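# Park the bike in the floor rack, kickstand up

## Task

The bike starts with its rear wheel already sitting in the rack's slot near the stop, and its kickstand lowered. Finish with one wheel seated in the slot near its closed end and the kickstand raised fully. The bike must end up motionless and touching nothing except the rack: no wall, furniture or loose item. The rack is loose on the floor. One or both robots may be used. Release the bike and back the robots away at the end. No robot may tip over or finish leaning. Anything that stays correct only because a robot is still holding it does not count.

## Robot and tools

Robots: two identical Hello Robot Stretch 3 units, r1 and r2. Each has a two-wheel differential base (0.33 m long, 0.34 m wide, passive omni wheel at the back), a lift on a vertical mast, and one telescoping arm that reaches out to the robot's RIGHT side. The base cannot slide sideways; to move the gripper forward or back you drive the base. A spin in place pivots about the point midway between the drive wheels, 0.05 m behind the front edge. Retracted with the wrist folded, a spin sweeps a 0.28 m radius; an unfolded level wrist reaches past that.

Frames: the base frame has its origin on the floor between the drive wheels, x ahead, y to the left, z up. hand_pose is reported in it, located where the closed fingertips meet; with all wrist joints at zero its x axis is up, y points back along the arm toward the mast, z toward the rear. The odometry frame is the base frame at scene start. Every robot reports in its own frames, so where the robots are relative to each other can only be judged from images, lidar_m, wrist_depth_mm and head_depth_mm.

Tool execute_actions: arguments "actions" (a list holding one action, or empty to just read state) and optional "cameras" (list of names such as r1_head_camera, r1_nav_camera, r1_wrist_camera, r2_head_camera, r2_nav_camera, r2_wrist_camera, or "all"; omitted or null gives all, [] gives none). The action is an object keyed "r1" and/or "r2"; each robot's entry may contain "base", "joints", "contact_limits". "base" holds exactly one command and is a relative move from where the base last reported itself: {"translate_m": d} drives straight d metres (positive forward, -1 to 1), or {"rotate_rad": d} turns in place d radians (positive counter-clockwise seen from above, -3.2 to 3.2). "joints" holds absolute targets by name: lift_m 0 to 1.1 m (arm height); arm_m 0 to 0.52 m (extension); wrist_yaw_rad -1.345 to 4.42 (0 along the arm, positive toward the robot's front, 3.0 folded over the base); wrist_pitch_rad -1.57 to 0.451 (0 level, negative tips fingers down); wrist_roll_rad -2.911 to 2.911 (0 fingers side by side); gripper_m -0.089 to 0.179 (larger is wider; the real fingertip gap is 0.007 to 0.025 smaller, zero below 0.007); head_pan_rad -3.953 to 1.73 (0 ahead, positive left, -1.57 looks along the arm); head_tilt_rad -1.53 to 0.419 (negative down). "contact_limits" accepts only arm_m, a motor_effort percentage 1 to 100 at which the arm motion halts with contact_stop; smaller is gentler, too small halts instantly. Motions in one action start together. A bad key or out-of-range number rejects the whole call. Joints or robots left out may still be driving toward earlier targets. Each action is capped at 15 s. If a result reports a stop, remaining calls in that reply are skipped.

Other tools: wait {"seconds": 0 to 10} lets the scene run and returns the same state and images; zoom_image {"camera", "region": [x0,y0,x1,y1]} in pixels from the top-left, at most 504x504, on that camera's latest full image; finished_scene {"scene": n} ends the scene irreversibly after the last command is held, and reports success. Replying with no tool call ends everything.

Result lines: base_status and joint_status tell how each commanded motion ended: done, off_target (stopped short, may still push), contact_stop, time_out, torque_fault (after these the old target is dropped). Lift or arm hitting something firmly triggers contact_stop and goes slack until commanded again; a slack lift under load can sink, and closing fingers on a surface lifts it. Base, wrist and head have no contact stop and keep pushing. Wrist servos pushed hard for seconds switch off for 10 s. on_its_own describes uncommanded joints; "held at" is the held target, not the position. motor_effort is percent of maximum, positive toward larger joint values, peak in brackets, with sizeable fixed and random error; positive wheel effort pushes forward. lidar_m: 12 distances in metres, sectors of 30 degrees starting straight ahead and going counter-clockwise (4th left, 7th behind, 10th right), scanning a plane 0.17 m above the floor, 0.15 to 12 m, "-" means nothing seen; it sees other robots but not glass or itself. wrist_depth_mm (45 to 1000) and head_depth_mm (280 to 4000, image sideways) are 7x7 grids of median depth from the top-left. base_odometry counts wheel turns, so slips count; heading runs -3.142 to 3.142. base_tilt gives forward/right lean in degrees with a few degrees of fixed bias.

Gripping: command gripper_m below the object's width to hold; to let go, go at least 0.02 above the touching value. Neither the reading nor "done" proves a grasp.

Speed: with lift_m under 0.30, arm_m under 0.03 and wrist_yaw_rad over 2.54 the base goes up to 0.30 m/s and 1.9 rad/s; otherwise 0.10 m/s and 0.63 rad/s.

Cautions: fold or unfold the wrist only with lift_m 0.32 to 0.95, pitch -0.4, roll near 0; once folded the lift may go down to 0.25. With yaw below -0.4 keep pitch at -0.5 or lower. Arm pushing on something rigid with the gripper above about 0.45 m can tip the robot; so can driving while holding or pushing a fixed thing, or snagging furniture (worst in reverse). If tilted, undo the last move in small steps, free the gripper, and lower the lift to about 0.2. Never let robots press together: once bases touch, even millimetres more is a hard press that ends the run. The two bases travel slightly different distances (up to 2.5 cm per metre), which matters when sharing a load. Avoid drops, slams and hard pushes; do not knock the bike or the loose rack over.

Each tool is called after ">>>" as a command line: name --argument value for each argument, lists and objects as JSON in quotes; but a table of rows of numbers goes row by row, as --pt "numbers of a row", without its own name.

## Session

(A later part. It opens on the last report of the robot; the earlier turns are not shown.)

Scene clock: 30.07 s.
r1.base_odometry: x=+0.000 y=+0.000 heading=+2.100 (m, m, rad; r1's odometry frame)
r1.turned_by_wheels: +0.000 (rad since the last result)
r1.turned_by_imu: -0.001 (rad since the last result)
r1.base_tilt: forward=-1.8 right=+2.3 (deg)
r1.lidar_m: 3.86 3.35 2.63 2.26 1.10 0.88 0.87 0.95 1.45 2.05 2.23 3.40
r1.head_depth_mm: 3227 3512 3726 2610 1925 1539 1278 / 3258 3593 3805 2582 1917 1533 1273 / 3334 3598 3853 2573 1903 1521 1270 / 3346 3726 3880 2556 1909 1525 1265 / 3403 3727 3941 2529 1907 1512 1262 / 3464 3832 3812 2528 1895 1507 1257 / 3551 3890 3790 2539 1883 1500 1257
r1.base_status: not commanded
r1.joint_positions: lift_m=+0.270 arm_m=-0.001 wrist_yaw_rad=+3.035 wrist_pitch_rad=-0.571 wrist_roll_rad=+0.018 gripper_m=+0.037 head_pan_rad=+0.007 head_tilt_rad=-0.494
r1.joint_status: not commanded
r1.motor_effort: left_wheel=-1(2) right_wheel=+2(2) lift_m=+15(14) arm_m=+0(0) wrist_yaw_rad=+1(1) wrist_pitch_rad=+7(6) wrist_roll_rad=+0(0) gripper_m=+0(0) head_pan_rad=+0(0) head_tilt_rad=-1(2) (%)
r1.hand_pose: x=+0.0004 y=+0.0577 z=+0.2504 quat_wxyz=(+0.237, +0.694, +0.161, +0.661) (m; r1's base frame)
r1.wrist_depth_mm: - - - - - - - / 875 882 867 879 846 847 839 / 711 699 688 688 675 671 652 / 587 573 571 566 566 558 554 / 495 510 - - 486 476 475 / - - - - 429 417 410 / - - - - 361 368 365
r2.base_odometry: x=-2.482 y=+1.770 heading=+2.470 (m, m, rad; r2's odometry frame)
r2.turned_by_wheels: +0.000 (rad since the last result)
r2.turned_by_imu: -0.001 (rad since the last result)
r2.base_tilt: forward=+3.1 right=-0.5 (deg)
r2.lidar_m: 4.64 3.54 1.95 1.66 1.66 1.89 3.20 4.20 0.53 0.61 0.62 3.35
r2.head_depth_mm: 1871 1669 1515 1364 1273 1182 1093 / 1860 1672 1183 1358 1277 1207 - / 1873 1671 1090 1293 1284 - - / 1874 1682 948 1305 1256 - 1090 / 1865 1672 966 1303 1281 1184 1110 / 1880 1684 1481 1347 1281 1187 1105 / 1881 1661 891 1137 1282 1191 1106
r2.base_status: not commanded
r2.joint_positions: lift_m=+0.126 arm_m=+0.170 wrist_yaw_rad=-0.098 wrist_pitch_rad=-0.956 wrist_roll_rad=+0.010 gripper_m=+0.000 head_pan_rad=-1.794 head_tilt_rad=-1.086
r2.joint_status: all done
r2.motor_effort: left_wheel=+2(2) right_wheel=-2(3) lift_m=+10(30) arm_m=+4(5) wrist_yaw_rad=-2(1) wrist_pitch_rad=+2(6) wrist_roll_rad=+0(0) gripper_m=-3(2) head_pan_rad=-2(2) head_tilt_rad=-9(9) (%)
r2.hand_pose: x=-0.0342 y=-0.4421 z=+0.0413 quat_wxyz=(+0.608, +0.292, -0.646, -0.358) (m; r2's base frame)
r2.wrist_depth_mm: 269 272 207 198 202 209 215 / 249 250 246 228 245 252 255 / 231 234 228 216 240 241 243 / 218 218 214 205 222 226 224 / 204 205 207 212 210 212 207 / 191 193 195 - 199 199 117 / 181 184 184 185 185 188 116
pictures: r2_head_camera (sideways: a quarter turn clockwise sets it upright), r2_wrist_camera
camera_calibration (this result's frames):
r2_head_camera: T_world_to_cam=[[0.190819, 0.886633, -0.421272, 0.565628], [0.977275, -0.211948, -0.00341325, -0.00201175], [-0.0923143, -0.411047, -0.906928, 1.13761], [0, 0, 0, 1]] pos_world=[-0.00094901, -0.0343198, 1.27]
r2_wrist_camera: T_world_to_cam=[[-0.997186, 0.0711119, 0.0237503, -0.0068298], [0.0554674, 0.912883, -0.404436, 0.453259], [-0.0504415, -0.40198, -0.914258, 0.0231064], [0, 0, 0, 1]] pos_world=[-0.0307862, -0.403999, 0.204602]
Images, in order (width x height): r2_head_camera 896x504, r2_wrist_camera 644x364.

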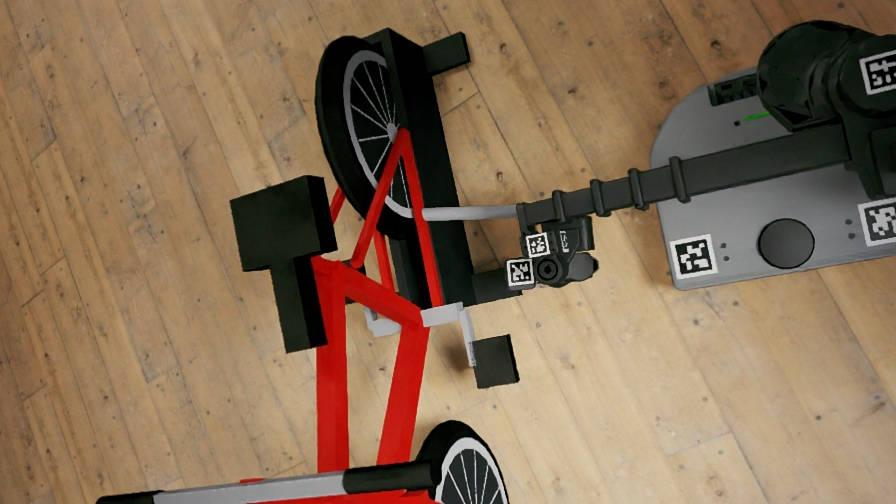

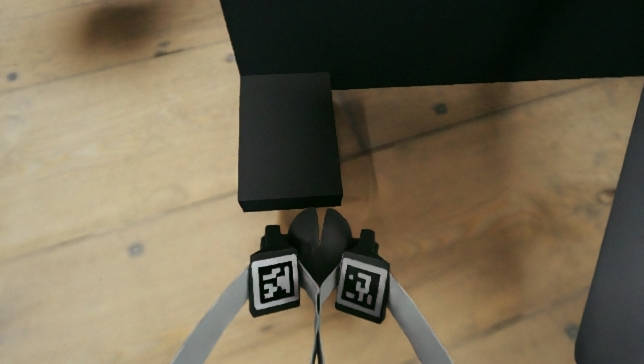

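>>> execute_actions --actions '[{"r2":{"base":{"translate_m":-0.16},"joints":{"arm_m":0.15}}}]' --cameras '["r2_head_camera","r2_wrist_camera"]'

>>> execute_actions --actions '[{"r2":{"base":{"translate_m":-0.06},"joints":{"wrist_pitch_rad":-0.65,"wrist_yaw_rad":0,"arm_m":0.14}}}]' --cameras '["r2_wrist_camera"]'

>>> execute_actions --actions '[{"r2":{"base":{"translate_m":-0.04},"joints":{"wrist_pitch_rad":-0.3,"arm_m":0.125}}}]' --cameras '["r2_head_camera","r2_wrist_camera"]'

Scene clock: 32.87 s.
r1.base_odometry: x=+0.000 y=+0.000 heading=+2.100 (m, m, rad; r1's odometry frame)
r1.turned_by_wheels: +0.000 (rad since the last result)
r1.turned_by_imu: -0.001 (rad since the last result)
r1.base_tilt: forward=-1.6 right=+2.3 (deg)
r1.lidar_m: 3.87 3.47 2.63 2.25 1.10 0.88 0.87 0.95 1.46 2.05 2.23 3.43
r1.head_depth_mm: 3214 3506 3716 2608 1930 1538 1274 / 3280 3577 3782 2591 1929 1538 1271 / 3311 3610 3841 2582 1902 1527 1267 / 3358 3690 3873 2568 1912 1523 1264 / 3417 3751 3836 2513 1888 1517 1259 / 3498 3868 3793 2528 1898 1509 1259 / 3569 3883 3774 2496 1882 1495 1254
r1.base_status: not commanded
r1.joint_positions: lift_m=+0.270 arm_m=-0.001 wrist_yaw_rad=+3.035 wrist_pitch_rad=-0.571 wrist_roll_rad=+0.018 gripper_m=+0.037 head_pan_rad=+0.007 head_tilt_rad=-0.494
r1.joint_status: not commanded
r1.motor_effort: left_wheel=-2(2) right_wheel=+3(2) lift_m=+14(14) arm_m=+0(0) wrist_yaw_rad=+0(0) wrist_pitch_rad=+7(6) wrist_roll_rad=+0(0) gripper_m=+0(0) head_pan_rad=+0(0) head_tilt_rad=-2(3) (%)
r1.hand_pose: x=+0.0004 y=+0.0577 z=+0.2504 quat_wxyz=(+0.237, +0.694, +0.161, +0.661) (m; r1's base frame)
r1.wrist_depth_mm: - - - - - - - / 891 862 884 881 868 844 821 / 713 705 695 692 679 666 658 / 579 588 575 568 559 553 548 / 495 507 - - 483 478 470 / - - - - 429 413 411 / - - - - 363 366 366
r2.base_odometry: x=-2.356 y=+1.670 heading=+2.470 (m, m, rad; r2's odometry frame)
r2.turned_by_wheels: +0.001 (rad since the last result)
r2.turned_by_imu: -0.001 (rad since the last result)
r2.base_tilt: forward=+3.1 right=-0.5 (deg)
r2.lidar_m: 4.79 3.43 1.90 1.61 1.62 1.84 3.13 4.04 0.61 0.59 0.69 0.80
r2.head_depth_mm: 1856 1662 1513 1382 1278 1184 1096 / 1875 1669 1520 1356 1278 1209 - / 1864 1667 1511 1338 1296 - - / 1869 1683 1516 1243 1251 - 1093 / 1869 1684 899 1271 1284 1194 1104 / 1874 1676 933 1244 1287 1191 1106 / 1886 1689 1464 1354 1269 1189 1104
r2.base_status: done
r2.joint_positions: lift_m=+0.126 arm_m=+0.150 wrist_yaw_rad=-0.084 wrist_pitch_rad=-0.958 wrist_roll_rad=+0.010 gripper_m=+0.000 head_pan_rad=-1.794 head_tilt_rad=-1.086
r2.joint_status: all done
r2.motor_effort: left_wheel=+7(8) right_wheel=-14(23) lift_m=+10(10) arm_m=-3(5) wrist_yaw_rad=-10(11) wrist_pitch_rad=+3(9) wrist_roll_rad=+0(0) gripper_m=-5(6) head_pan_rad=-3(2) head_tilt_rad=-9(9) (%)
r2.hand_pose: x=-0.0323 y=-0.4224 z=+0.0410 quat_wxyz=(+0.610, +0.298, -0.643, -0.354) (m; r2's base frame)
r2.wrist_depth_mm: 214 219 223 98 226 237 244 / 224 245 250 246 249 259 263 / 208 233 236 233 101 241 243 / 211 218 220 221 103 226 226 / 203 206 206 - 107 211 212 / 192 193 195 - 109 198 200 / 182 182 184 185 183 187 188
pictures: r2_head_camera (sideways: a quarter turn clockwise sets it upright), r2_wrist_camera
camera_calibration (this result's frames):
r2_head_camera: T_world_to_cam=[[0.190822, 0.886647, -0.421241, 0.565587], [0.977275, -0.211948, -0.00341293, -0.00201217], [-0.0923073, -0.411017, -0.906942, 1.13763], [0, 0, 0, 1]] pos_world=[-0.00094876, -0.0343188, 1.27]
r2_wrist_camera: T_world_to_cam=[[-0.998108, 0.0567281, 0.0236954, -0.0124598], [0.0424138, 0.914407, -0.402568, 0.435226], [-0.0445041, -0.400802, -0.915083, 0.0315982], [0, 0, 0, 1]] pos_world=[-0.0294896, -0.384602, 0.204418]
Images, in order (width x height): r2_head_camera 896x504, r2_wrist_camera 644x364.

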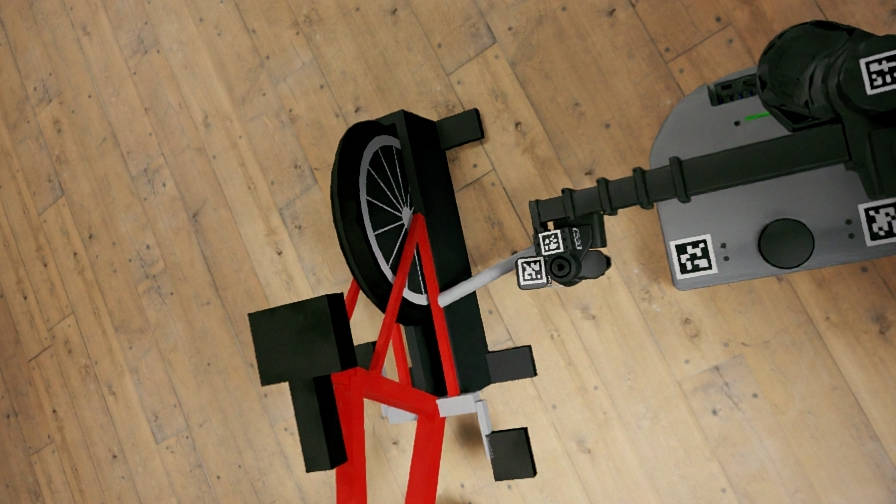

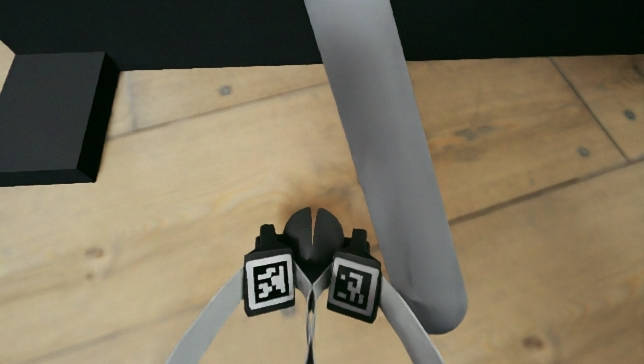

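Scene clock: 34.67 s.
r1.base_odometry: x=+0.000 y=+0.000 heading=+2.100 (m, m, rad; r1's odometry frame)
r1.turned_by_wheels: +0.000 (rad since the last result)
r1.turned_by_imu: +0.000 (rad since the last result)
r1.base_tilt: forward=-1.6 right=+2.2 (deg)
r1.lidar_m: 3.86 3.55 2.63 2.26 1.10 0.88 0.87 0.95 1.45 2.05 2.23 3.40
r1.head_depth_mm: 3219 3544 3731 2603 1946 1546 1278 / 3284 3606 3774 2595 1925 1531 1274 / 3333 3665 3851 2582 1898 1524 1270 / 3369 3683 3879 2543 1910 1514 1273 / 3381 3675 3851 2536 1897 1523 1260 / 3526 3874 3846 2551 1882 1506 1253 / 3552 3980 3756 2507 1875 1503 1255
r1.base_status: not commanded
r1.joint_positions: lift_m=+0.270 arm_m=-0.001 wrist_yaw_rad=+3.035 wrist_pitch_rad=-0.571 wrist_roll_rad=+0.018 gripper_m=+0.037 head_pan_rad=+0.007 head_tilt_rad=-0.494
r1.joint_status: not commanded
r1.motor_effort: left_wheel=-2(1) right_wheel=+1(2) lift_m=+15(14) arm_m=+0(0) wrist_yaw_rad=+0(0) wrist_pitch_rad=+7(7) wrist_roll_rad=+0(0) gripper_m=+0(1) head_pan_rad=+0(0) head_tilt_rad=-2(2) (%)
r1.hand_pose: x=+0.0004 y=+0.0577 z=+0.2504 quat_wxyz=(+0.237, +0.694, +0.161, +0.661) (m; r1's base frame)
r1.wrist_depth_mm: - - - - - - - / 895 875 892 888 863 841 819 / 708 694 691 696 671 661 655 / 581 579 564 567 554 557 547 / 493 512 - - 486 476 469 / - - - - 428 415 414 / - - - - 364 370 367
r2.base_odometry: x=-2.309 y=+1.633 heading=+2.471 (m, m, rad; r2's odometry frame)
r2.turned_by_wheels: +0.000 (rad since the last result)
r2.turned_by_imu: -0.001 (rad since the last result)
r2.base_tilt: forward=+3.1 right=-0.5 (deg)
r2.lidar_m: 4.84 3.36 1.88 1.59 1.59 1.82 3.09 3.98 0.62 0.51 0.73 0.82
r2.head_depth_mm: 1862 1677 1513 1387 1274 1184 1097 / 1865 1679 1510 1381 1276 1209 - / 1860 1676 1517 1341 1287 - - / 1870 1673 1518 1251 1254 - 1093 / 1868 1680 1497 1200 1280 1186 1105 / 1885 1682 892 1254 1282 1190 1108 / 1882 1692 953 1202 1274 1187 1107
r2.base_status: done
r2.joint_positions: lift_m=+0.126 arm_m=+0.140 wrist_yaw_rad=+0.006 wrist_pitch_rad=-0.672 wrist_roll_rad=+0.010 gripper_m=+0.000 head_pan_rad=-1.794 head_tilt_rad=-1.086
r2.joint_status: all done
r2.motor_effort: left_wheel=+3(7) right_wheel=-4(21) lift_m=+11(11) arm_m=-3(5) wrist_yaw_rad=-4(10) wrist_pitch_rad=+8(22) wrist_roll_rad=+0(0) gripper_m=-2(5) head_pan_rad=-2(3) head_tilt_rad=-9(9) (%)
r2.hand_pose: x=-0.0204 y=-0.4708 z=+0.0861 quat_wxyz=(+0.665, +0.234, -0.670, -0.233) (m; r2's base frame)
r2.wrist_depth_mm: 187 187 128 181 184 184 183 / 212 211 206 123 210 208 208 / 245 245 244 120 240 240 239 / 268 277 281 268 263 282 278 / 246 261 263 273 115 272 267 / 231 233 237 - 112 240 245 / 211 212 214 216 212 110 223
pictures: r2_wrist_camera
camera_calibration (this result's frames):
r2_wrist_camera: T_world_to_cam=[[-0.999211, -0.0255315, 0.0304257, -0.0382848], [-0.0391354, 0.763673, -0.644416, 0.445316], [-0.0067824, -0.645098, -0.76407, -0.0732789], [0, 0, 0, 1]] pos_world=[-0.021324, -0.388325, 0.232143]
Images, in order (width x height): r2_wrist_camera 644x364.

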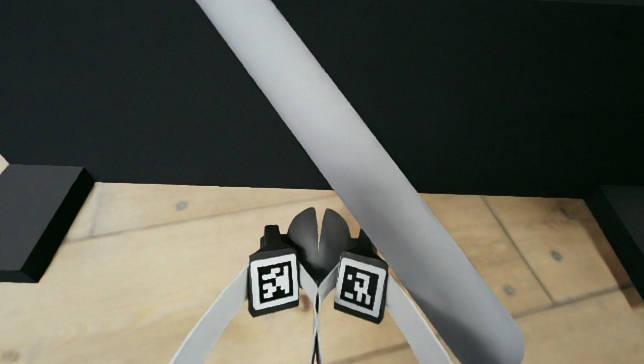

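Scene clock: 36.23 s.
r1.base_odometry: x=+0.000 y=+0.000 heading=+2.100 (m, m, rad; r1's odometry frame)
r1.turned_by_wheels: +0.000 (rad since the last result)
r1.turned_by_imu: +0.000 (rad since the last result)
r1.base_tilt: forward=-1.8 right=+2.2 (deg)
r1.lidar_m: 3.86 3.57 2.64 2.25 1.10 0.88 0.87 0.95 1.45 2.05 2.22 3.43
r1.head_depth_mm: 3236 3471 3660 2605 1931 1539 1275 / 3251 3540 3785 2604 1923 1535 1269 / 3291 3670 3864 2587 1914 1526 1271 / 3350 3695 3895 2577 1914 1521 1267 / 3415 3771 3871 2535 1906 1523 1266 / 3495 3854 3808 2522 1897 1516 1259 / 3574 3911 3788 2513 1888 1500 1255
r1.base_status: not commanded
r1.joint_positions: lift_m=+0.270 arm_m=-0.001 wrist_yaw_rad=+3.035 wrist_pitch_rad=-0.571 wrist_roll_rad=+0.018 gripper_m=+0.037 head_pan_rad=+0.007 head_tilt_rad=-0.494
r1.joint_status: not commanded
r1.motor_effort: left_wheel=-2(1) right_wheel=+1(2) lift_m=+15(15) arm_m=+0(0) wrist_yaw_rad=+0(1) wrist_pitch_rad=+6(6) wrist_roll_rad=+0(0) gripper_m=+0(0) head_pan_rad=+0(0) head_tilt_rad=-1(2) (%)
r1.hand_pose: x=+0.0004 y=+0.0577 z=+0.2504 quat_wxyz=(+0.237, +0.694, +0.161, +0.661) (m; r1's base frame)
r1.wrist_depth_mm: - - - - - - - / 920 868 894 862 859 835 841 / 710 705 700 690 680 668 668 / 587 579 568 573 555 560 546 / 497 505 - - 485 477 474 / - - - - 428 413 413 / - - - - 362 371 364
r2.base_odometry: x=-2.278 y=+1.608 heading=+2.471 (m, m, rad; r2's odometry frame)
r2.turned_by_wheels: +0.000 (rad since the last result)
r2.turned_by_imu: +0.000 (rad since the last result)
r2.base_tilt: forward=+3.1 right=-0.5 (deg)
r2.lidar_m: 4.91 3.36 1.87 1.59 1.58 1.80 3.05 3.93 0.62 0.59 0.75 0.81
r2.head_depth_mm: 1876 1670 1511 1384 1277 1180 1094 / 1860 1666 1516 1380 1275 1210 - / 1869 1672 1517 1341 1294 - - / 1861 1673 1519 1273 1271 - 1094 / 1886 1677 1519 1191 1279 1185 1108 / 1878 1683 891 1235 1279 1188 1108 / 1879 1693 942 1195 1285 1190 1106
r2.base_status: done
r2.joint_positions: lift_m=+0.126 arm_m=+0.125 wrist_yaw_rad=+0.002 wrist_pitch_rad=-0.321 wrist_roll_rad=+0.010 gripper_m=+0.000 head_pan_rad=-1.794 head_tilt_rad=-1.086
r2.joint_status: all done
r2.motor_effort: left_wheel=+2(3) right_wheel=-2(10) lift_m=+11(11) arm_m=-5(5) wrist_yaw_rad=-1(4) wrist_pitch_rad=+8(11) wrist_roll_rad=+0(0) gripper_m=-3(3) head_pan_rad=-2(3) head_tilt_rad=-9(9) (%)
r2.hand_pose: x=-0.0210 y=-0.5059 z=+0.1607 quat_wxyz=(+0.695, +0.113, -0.701, -0.113) (m; r2's base frame)
r2.wrist_depth_mm: - 197 194 190 195 195 196 / 268 209 210 206 211 211 211 / 232 190 184 181 179 221 229 / 225 225 229 227 229 228 235 / 245 245 246 238 246 247 248 / 271 271 269 - 273 275 275 / 280 288 287 292 291 294 293
pictures: r2_head_camera (sideways: a quarter turn clockwise sets it upright), r2_wrist_camera
camera_calibration (this result's frames):
r2_head_camera: T_world_to_cam=[[0.190826, 0.886664, -0.421203, 0.565537], [0.977275, -0.211948, -0.00341253, -0.00201269], [-0.0922988, -0.41098, -0.90696, 1.13765], [0, 0, 0, 1]] pos_world=[-0.000948459, -0.0343175, 1.27]
r2_wrist_camera: T_world_to_cam=[[-0.999323, -0.0102527, 0.0353269, -0.0350736], [-0.0357587, 0.495996, -0.867588, 0.420703], [-0.00862683, -0.868264, -0.496027, -0.194965], [0, 0, 0, 1]] pos_world=[-0.021688, -0.378308, 0.269529]
Images, in order (width x height): r2_head_camera 896x504, r2_wrist_camera 644x364.

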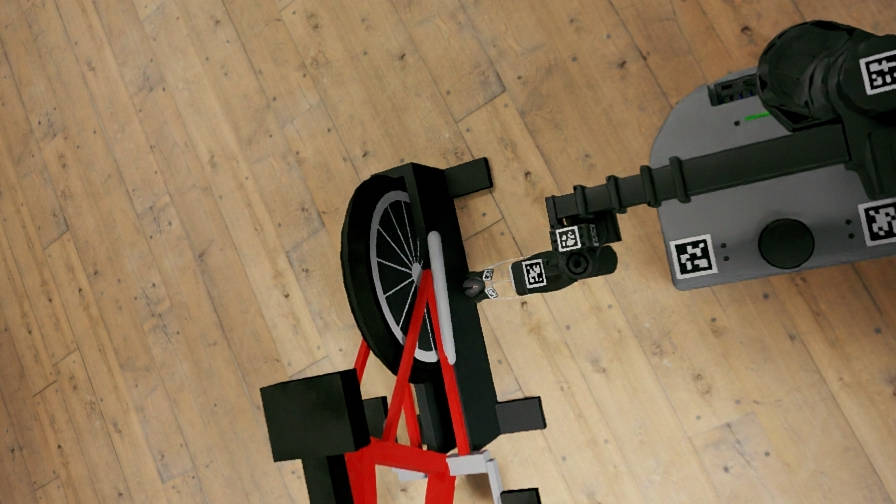

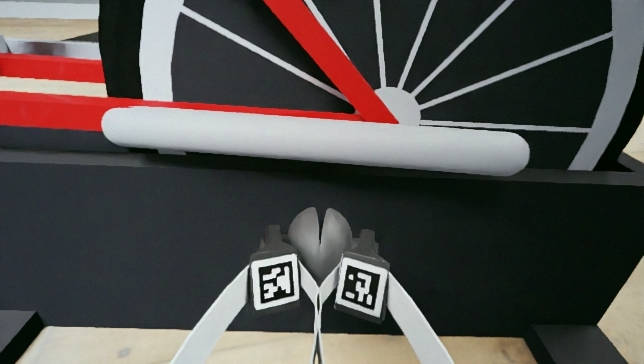

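>>> execute_actions --actions '[{"r2":{"base":{"translate_m":-0.4},"joints":{"arm_m":0.005,"lift_m":0.2,"wrist_pitch_rad":-0.9}}}]' --cameras '[]'

>>> finished_scene --scene 2

Scene clock: 41.50 s.
r1.base_odometry: x=+0.000 y=+0.000 heading=+2.100 (m, m, rad; r1's odometry frame)
r1.turned_by_wheels: +0.000 (rad since the last result)
r1.turned_by_imu: -0.001 (rad since the last result)
r1.base_tilt: forward=-1.7 right=+2.2 (deg)
r1.lidar_m: 3.86 3.96 2.64 2.26 1.10 0.88 0.87 0.95 1.45 2.05 2.23 3.40
r1.head_depth_mm: 3211 3511 3736 2605 1936 1534 1277 / 3286 3567 3795 2598 1922 1539 1273 / 3308 3599 3839 2579 1919 1524 1265 / 3393 3695 3846 2541 1901 1518 1265 / 3374 3783 3820 2549 1890 1512 1264 / 3488 3839 3811 2528 1892 1508 1258 / 3539 3893 3822 2529 1897 1504 1250
r1.base_status: not commanded
r1.joint_positions: lift_m=+0.270 arm_m=-0.001 wrist_yaw_rad=+3.035 wrist_pitch_rad=-0.571 wrist_roll_rad=+0.018 gripper_m=+0.037 head_pan_rad=+0.007 head_tilt_rad=-0.494
r1.joint_status: not commanded
r1.motor_effort: left_wheel=-2(1) right_wheel=+2(2) lift_m=+14(15) arm_m=+0(0) wrist_yaw_rad=-1(1) wrist_pitch_rad=+6(6) wrist_roll_rad=+0(1) gripper_m=+0(0) head_pan_rad=+0(0) head_tilt_rad=-2(2) (%)
r1.hand_pose: x=+0.0004 y=+0.0577 z=+0.2504 quat_wxyz=(+0.237, +0.694, +0.161, +0.661) (m; r1's base frame)
r1.wrist_depth_mm: - - - - - - - / 900 873 875 877 862 842 834 / 703 705 693 676 675 669 668 / 586 578 571 570 560 556 553 / 498 507 - - 486 472 471 / - - - - 426 412 408 / - - - - 366 369 364
r2.base_odometry: x=-1.965 y=+1.359 heading=+2.471 (m, m, rad; r2's odometry frame)
r2.turned_by_wheels: +0.000 (rad since the last result)
r2.turned_by_imu: -0.003 (rad since the last result)
r2.base_tilt: forward=+3.1 right=-0.6 (deg)
r2.lidar_m: 5.27 3.15 1.73 1.46 1.47 1.67 2.82 3.55 3.94 0.64 0.62 1.05
r2.head_depth_mm: 1871 1670 1516 1377 1277 1183 - / 1868 1675 1505 1389 1278 1210 - / 1870 1676 1518 1390 1275 - - / 1873 1678 1523 1389 1293 - 1094 / 1876 1681 1521 1393 1279 1191 1108 / 1892 1683 1524 1326 1283 1187 1107 / 1884 1682 1523 1162 1285 1192 1106
r2.base_status: done
r2.joint_positions: lift_m=+0.199 arm_m=+0.005 wrist_yaw_rad=+0.002 wrist_pitch_rad=-0.907 wrist_roll_rad=+0.010 gripper_m=+0.000 head_pan_rad=-1.794 head_tilt_rad=-1.086
r2.joint_status: all done
r2.motor_effort: left_wheel=+2(5) right_wheel=-2(7) lift_m=+34(36) arm_m=-5(6) wrist_yaw_rad=-1(1) wrist_pitch_rad=+2(7) wrist_roll_rad=+0(0) gripper_m=-3(3) head_pan_rad=-2(3) head_tilt_rad=-9(9) (%)
r2.hand_pose: x=-0.0213 y=-0.2894 z=+0.1213 quat_wxyz=(+0.633, +0.309, -0.638, -0.311) (m; r2's base frame)
r2.wrist_depth_mm: 385 379 401 406 413 417 422 / 357 351 365 369 374 377 384 / 330 330 335 341 339 344 349 / 307 309 310 314 317 320 322 / 285 288 289 300 294 298 301 / 267 267 271 - 276 276 279 / 251 251 254 256 258 260 261
pictures: none
No camera images: the call's "cameras" was empty. Leave "cameras" out to get every camera's image.

The scene is finished: the task was done.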